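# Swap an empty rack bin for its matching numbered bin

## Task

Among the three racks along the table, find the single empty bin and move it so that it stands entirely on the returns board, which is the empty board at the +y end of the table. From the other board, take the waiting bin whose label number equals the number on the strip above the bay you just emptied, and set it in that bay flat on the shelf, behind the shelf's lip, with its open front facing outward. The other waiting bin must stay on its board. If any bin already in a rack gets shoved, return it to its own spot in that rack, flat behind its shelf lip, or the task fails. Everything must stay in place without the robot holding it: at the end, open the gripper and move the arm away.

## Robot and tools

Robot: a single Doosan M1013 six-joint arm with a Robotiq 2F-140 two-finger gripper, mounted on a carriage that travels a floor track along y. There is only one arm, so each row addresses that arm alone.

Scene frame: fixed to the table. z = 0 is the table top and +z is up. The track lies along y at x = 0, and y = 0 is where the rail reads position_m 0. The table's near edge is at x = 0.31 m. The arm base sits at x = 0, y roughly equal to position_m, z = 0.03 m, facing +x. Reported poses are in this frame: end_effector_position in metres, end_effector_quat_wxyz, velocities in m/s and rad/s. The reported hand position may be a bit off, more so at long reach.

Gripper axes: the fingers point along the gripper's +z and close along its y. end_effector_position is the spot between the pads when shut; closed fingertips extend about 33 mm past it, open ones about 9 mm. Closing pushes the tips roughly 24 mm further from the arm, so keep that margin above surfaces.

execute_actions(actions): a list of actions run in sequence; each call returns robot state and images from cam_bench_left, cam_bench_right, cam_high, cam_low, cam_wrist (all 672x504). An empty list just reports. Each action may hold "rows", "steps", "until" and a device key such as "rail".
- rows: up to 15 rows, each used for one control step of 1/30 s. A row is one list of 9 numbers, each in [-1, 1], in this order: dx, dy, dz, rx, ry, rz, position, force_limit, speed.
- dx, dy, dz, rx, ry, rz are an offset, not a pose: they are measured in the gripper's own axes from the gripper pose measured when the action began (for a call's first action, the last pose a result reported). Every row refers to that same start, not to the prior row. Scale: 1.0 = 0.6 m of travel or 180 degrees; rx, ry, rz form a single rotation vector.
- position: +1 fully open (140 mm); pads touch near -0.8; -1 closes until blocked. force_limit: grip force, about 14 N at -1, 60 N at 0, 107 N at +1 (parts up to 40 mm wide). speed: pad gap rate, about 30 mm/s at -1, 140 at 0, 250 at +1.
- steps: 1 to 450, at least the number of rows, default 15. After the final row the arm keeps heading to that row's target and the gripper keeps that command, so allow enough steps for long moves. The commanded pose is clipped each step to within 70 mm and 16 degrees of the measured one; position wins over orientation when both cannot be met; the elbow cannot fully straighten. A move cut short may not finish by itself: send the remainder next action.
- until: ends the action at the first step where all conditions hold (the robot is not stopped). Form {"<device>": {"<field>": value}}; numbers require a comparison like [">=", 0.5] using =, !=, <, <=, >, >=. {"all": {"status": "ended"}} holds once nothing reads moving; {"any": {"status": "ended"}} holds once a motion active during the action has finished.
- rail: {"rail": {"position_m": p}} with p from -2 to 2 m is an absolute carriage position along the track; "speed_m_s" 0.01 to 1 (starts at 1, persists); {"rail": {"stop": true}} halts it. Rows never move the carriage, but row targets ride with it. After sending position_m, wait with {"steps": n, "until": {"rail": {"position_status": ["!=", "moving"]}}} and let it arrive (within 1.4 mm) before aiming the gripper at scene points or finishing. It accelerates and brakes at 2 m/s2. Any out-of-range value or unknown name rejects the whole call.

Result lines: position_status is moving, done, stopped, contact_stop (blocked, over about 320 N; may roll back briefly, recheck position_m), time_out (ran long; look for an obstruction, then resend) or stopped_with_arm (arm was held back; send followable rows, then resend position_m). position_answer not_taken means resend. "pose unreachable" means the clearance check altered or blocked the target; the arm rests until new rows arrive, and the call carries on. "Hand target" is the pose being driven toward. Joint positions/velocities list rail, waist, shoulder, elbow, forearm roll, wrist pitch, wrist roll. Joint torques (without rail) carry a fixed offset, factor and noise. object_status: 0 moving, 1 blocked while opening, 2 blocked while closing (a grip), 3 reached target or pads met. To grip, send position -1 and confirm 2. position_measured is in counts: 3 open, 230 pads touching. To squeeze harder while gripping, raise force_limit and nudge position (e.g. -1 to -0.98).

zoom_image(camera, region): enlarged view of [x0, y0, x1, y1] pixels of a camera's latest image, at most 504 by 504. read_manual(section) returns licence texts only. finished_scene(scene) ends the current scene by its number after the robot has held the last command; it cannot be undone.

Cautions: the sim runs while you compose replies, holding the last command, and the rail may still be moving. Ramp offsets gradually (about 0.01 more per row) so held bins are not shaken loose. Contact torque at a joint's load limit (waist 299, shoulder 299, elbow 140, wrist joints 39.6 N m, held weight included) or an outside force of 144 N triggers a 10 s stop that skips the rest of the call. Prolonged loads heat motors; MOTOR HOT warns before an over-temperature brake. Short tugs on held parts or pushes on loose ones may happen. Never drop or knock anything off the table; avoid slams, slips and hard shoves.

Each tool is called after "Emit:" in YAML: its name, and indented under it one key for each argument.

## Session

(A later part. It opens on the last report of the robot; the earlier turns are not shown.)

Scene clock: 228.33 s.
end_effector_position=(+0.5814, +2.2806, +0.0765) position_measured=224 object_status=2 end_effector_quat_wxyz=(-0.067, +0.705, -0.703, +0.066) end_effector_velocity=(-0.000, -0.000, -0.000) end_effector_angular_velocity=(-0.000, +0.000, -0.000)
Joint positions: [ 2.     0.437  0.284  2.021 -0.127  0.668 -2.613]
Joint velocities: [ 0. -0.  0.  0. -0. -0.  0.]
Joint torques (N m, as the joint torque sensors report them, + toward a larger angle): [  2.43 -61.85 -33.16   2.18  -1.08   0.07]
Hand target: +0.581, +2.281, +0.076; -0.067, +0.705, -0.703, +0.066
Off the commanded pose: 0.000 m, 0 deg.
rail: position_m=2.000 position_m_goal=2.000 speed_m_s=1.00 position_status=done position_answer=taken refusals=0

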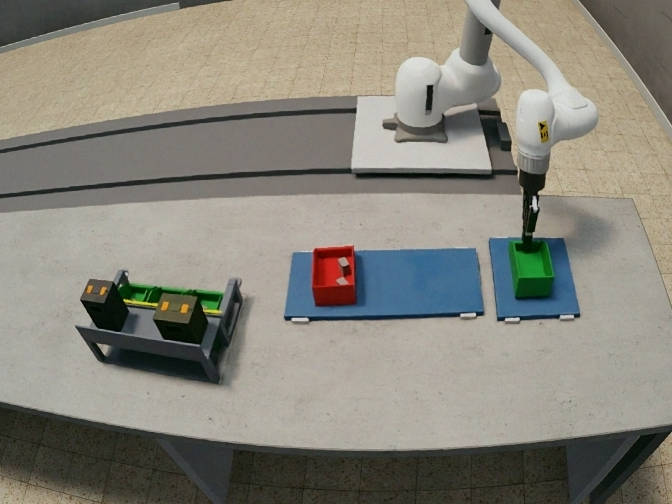

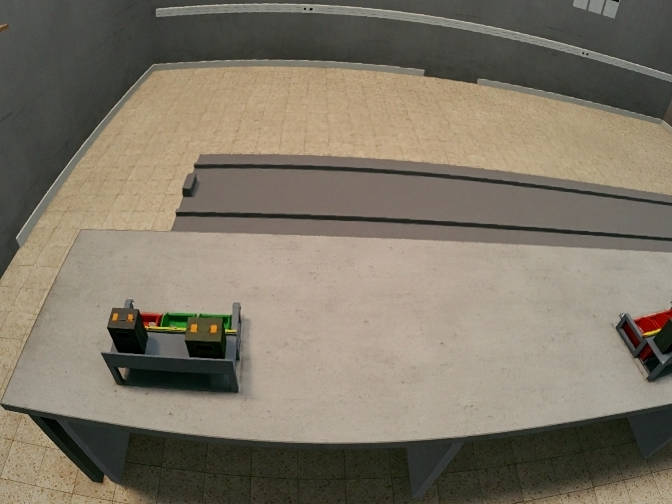

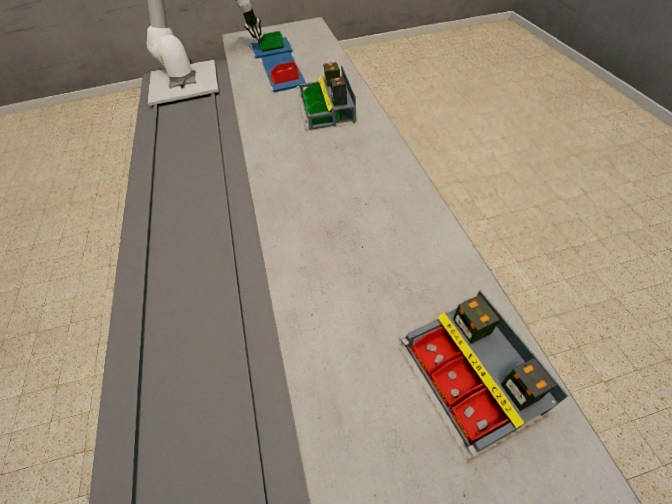

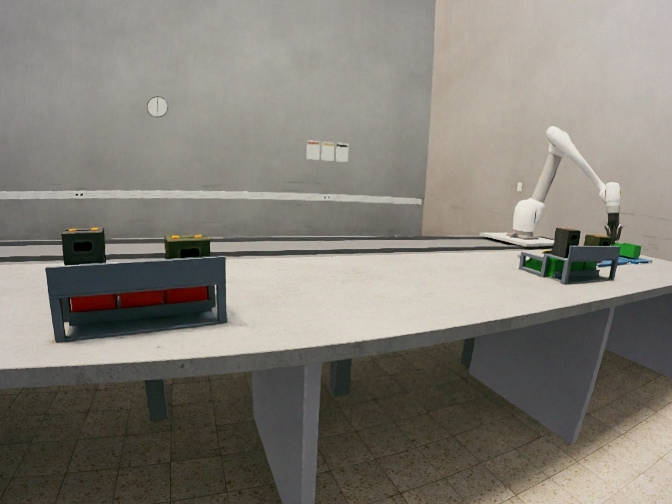

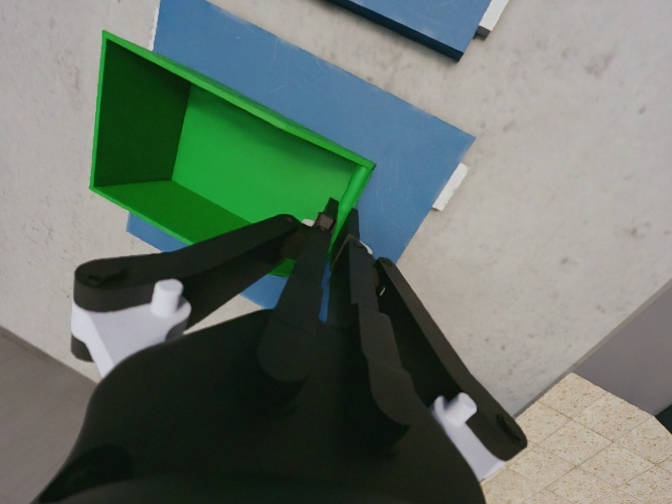

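Emit:
execute_actions:
  actions:
    - {"rows":[[0,0.0005,0.003,0,0,0,-1,1,-0.5],[0,0.001,0.006,0,0,0,-1,1,-0.5],[0,0.0016,0.0085,0,0,0,-1,1,-0.5]],"steps":12}

Scene clock: 231.90 s.
end_effector_position=(+0.5814, +2.2806, +0.0713) position_measured=224 object_status=2 end_effector_quat_wxyz=(-0.067, +0.705, -0.703, +0.066) end_effector_velocity=(-0.000, -0.000, -0.000) end_effector_angular_velocity=(-0.000, +0.000, +0.000)
Joint positions: [ 2.     0.437  0.29   2.025 -0.129  0.658 -2.611]
Joint velocities: [ 0. -0.  0.  0. -0. -0.  0.]
Joint torques (N m, as the joint torque sensors report them, + toward a larger angle): [  2.69 -62.53 -33.02   2.18  -1.04   0.01]
Hand target: +0.581, +2.281, +0.071; -0.067, +0.705, -0.703, +0.066
Off the commanded pose: 0.000 m, 0 deg.
rail: position_m=2.000 position_m_goal=2.000 speed_m_s=1.00 position_status=done position_answer=taken refusals=0

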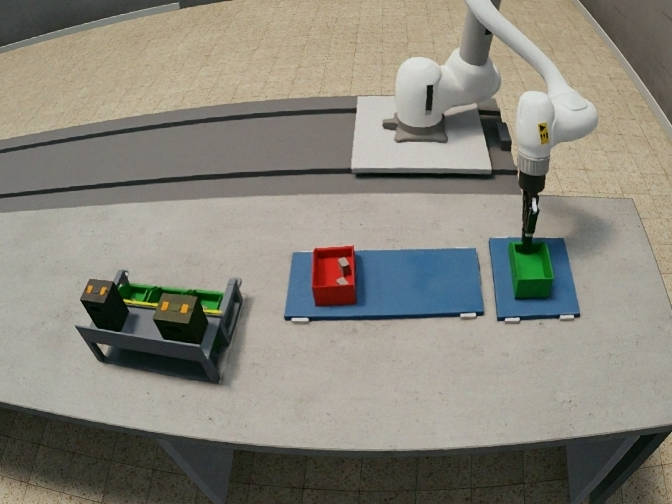

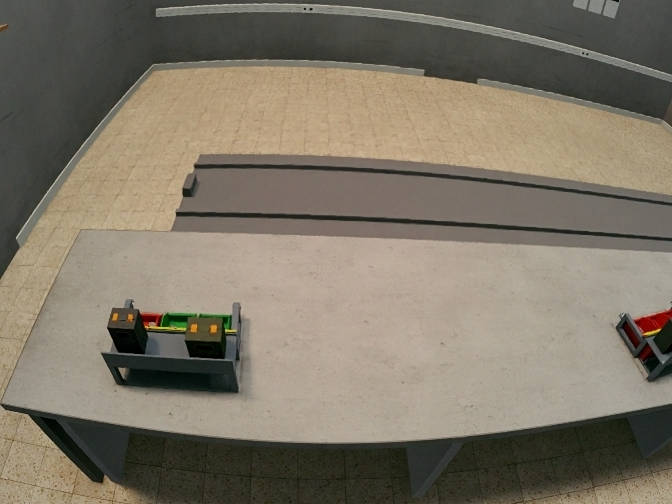

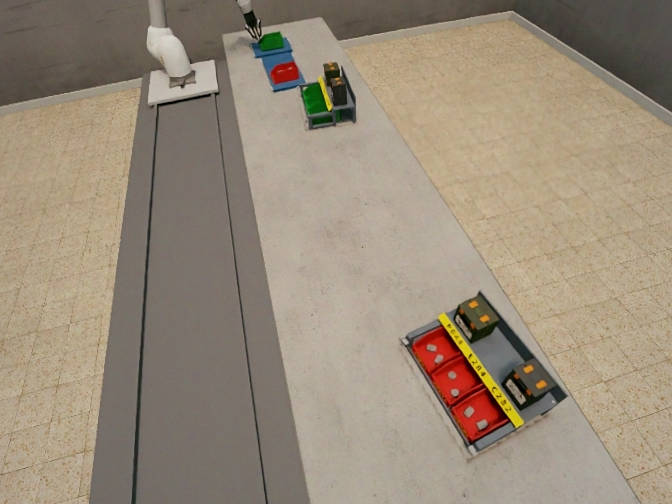

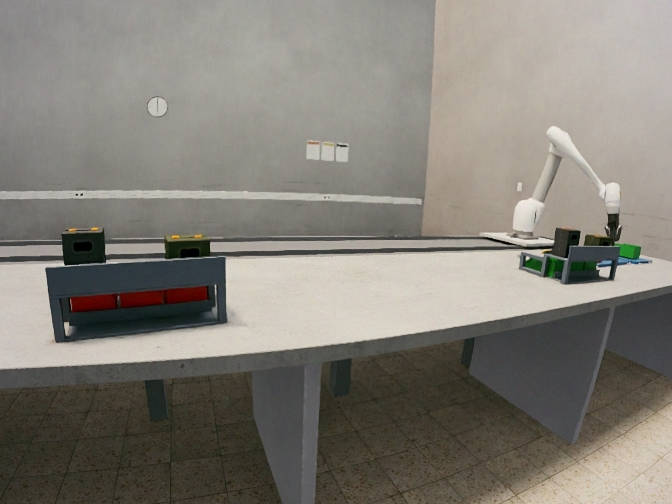

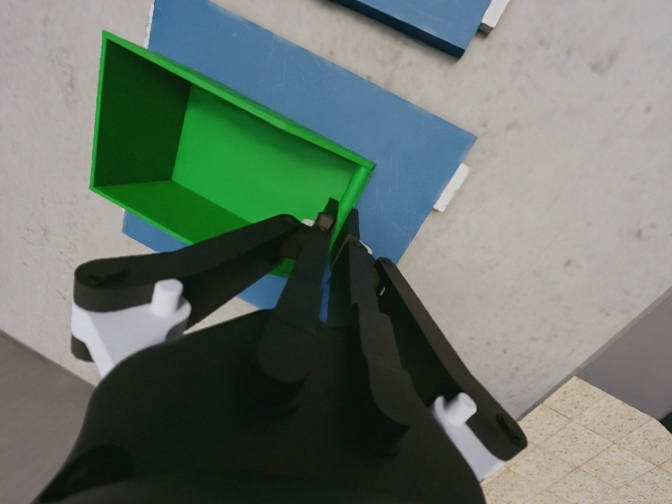

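Emit:
execute_actions:
  actions:
    - {"rows":[[0,0.0005,0.003,0,0,0,-1,1,-0.5],[0,0.001,0.0055,0,0,0,-1,1,-0.5]],"steps":10}

Scene clock: 233.53 s.
end_effector_position=(+0.5814, +2.2806, +0.0680) position_measured=224 object_status=2 end_effector_quat_wxyz=(-0.067, +0.705, -0.703, +0.066) end_effector_velocity=(-0.000, -0.000, -0.000) end_effector_angular_velocity=(-0.000, +0.000, -0.000)
Joint positions: [ 2.     0.437  0.294  2.027 -0.13   0.652 -2.61 ]
Joint velocities: [ 0. -0.  0.  0. -0. -0.  0.]
Joint torques (N m, as the joint torque sensors report them, + toward a larger angle): [  2.14 -62.38 -32.69   2.34  -0.93   0.08]
Hand target: +0.581, +2.281, +0.068; -0.067, +0.705, -0.703, +0.066
Off the commanded pose: 0.000 m, 0 deg.
rail: position_m=2.000 position_m_goal=2.000 speed_m_s=1.00 position_status=done position_answer=taken refusals=0

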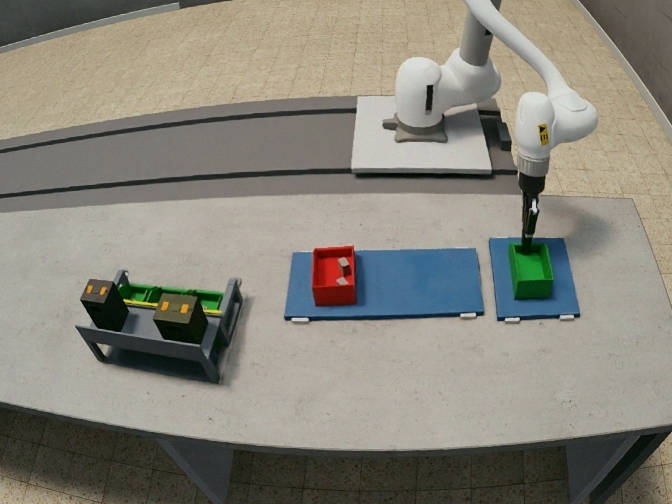

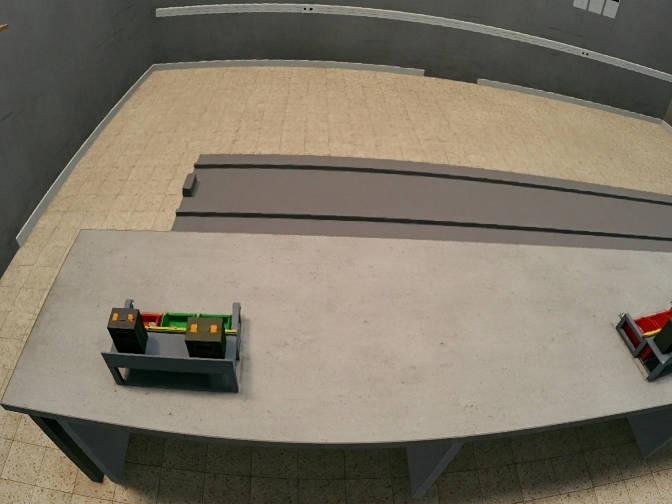

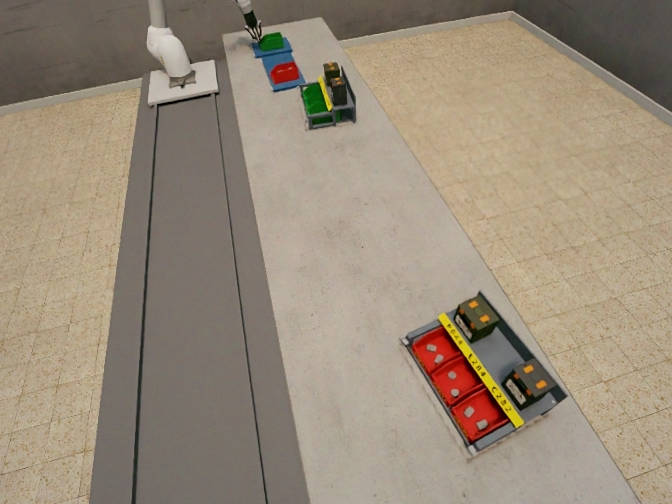

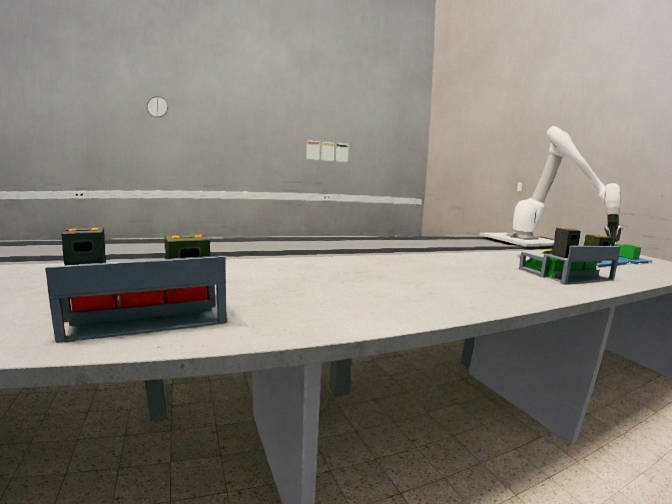

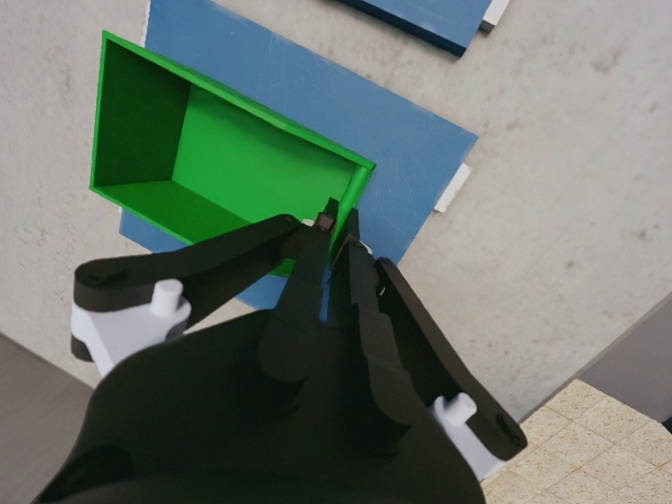

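Lower 2 mm more, release, and retreat.

Emit:
execute_actions:
  actions:
    - {"rows":[[0,0.0006,0.0035,0,0,0,-1,1,-0.5]],"steps":8}
    - {"rows":[[0,0,0,0,0,0,-0.4,1,-0.5]],"steps":16}
    - {"rows":[[0,0,-0.03,0,0,0,-0.4,1,0],[0,0,-0.07,0,0,0,-0.4,1,0],[0,0,-0.12,0,0,0,-0.4,1,0],[0,0.03,-0.18,0,0,0,-0.4,1,0],[0,0.08,-0.25,0,0,0,-0.4,1,0]],"steps":25}

Emit:
zoom_image:
  camera: "cam_bench_left"
  region: [440, 150, 620, 330]

Scene clock: 237.43 s.
end_effector_position=(+0.5063, +2.2805, +0.2044) position_measured=179 object_status=3 end_effector_quat_wxyz=(-0.067, +0.705, -0.703, +0.067) end_effector_velocity=(-0.000, +0.000, +0.000) end_effector_angular_velocity=(-0.000, -0.000, +0.000)
Joint positions: [ 2.     0.498  0.056  2.02  -0.114  0.901 -2.582]
Joint velocities: [ 0.  0. -0. -0. -0.  0.  0.]
Joint torques (N m, as the joint torque sensors report them, + toward a larger angle): [  2.31 -44.84 -38.2    2.87  -0.89   0.13]
Hand target: +0.506, +2.281, +0.204; -0.067, +0.705, -0.703, +0.067
Off the commanded pose: 0.000 m, 0 deg.
rail: position_m=2.000 position_m_goal=2.000 speed_m_s=1.00 position_status=done position_answer=taken refusals=0

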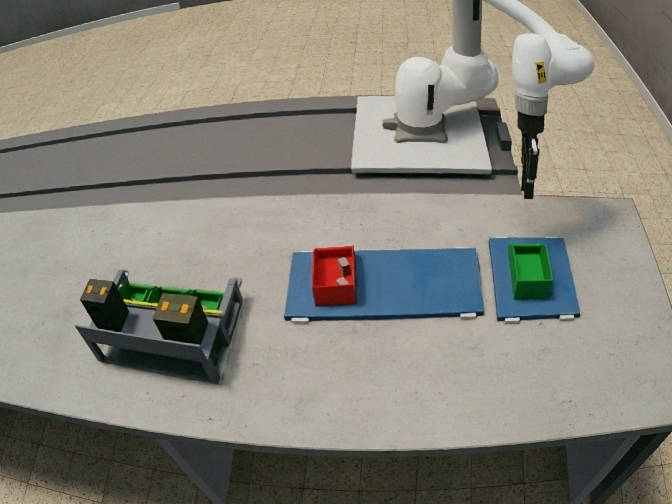

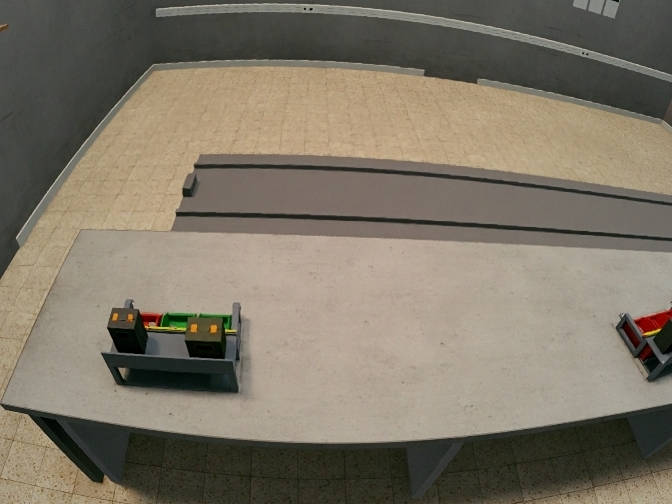

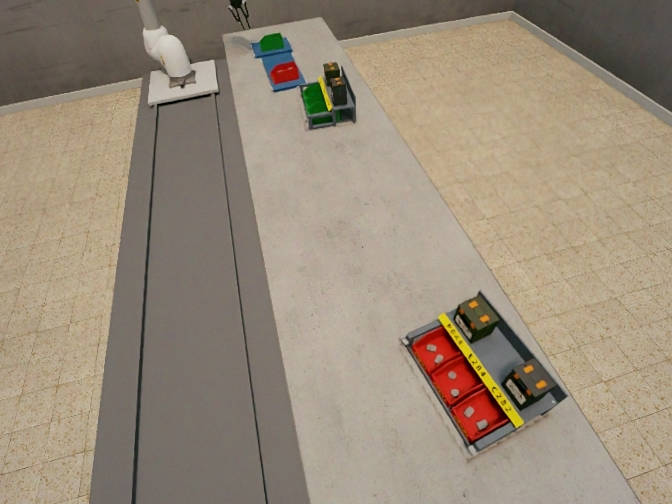

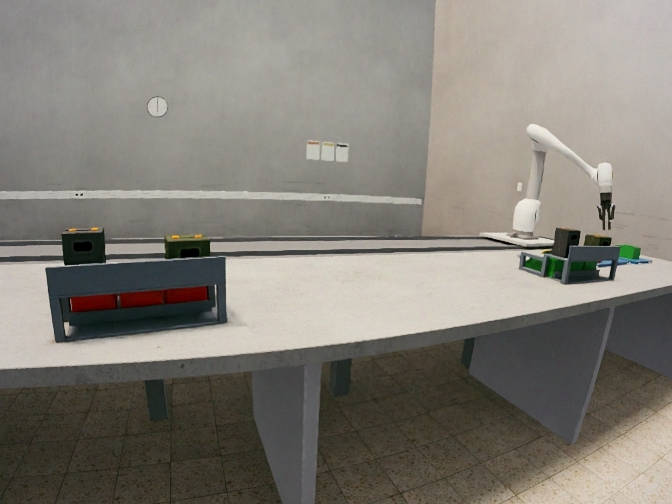

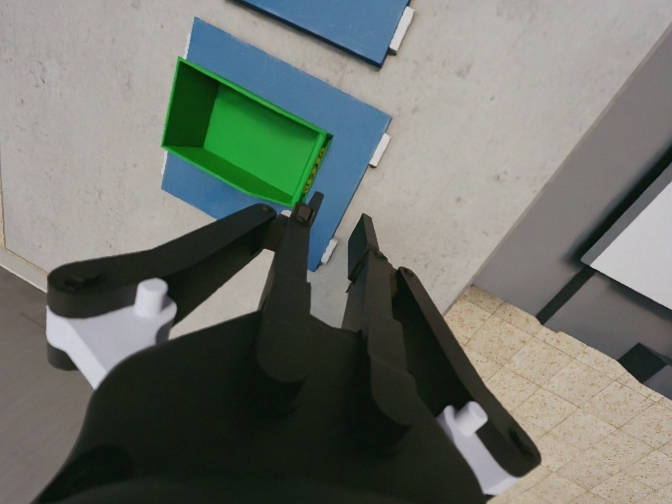

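Region (440, 150, 620, 330) of cam_bench_left's 672x504 image, scaled by 2.800, with more detail than that image has.

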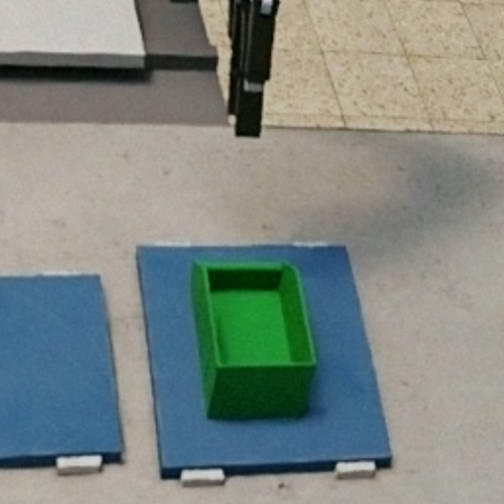

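Emit:
finished_scene:
  scene: 2

The scene is finished: the task was done.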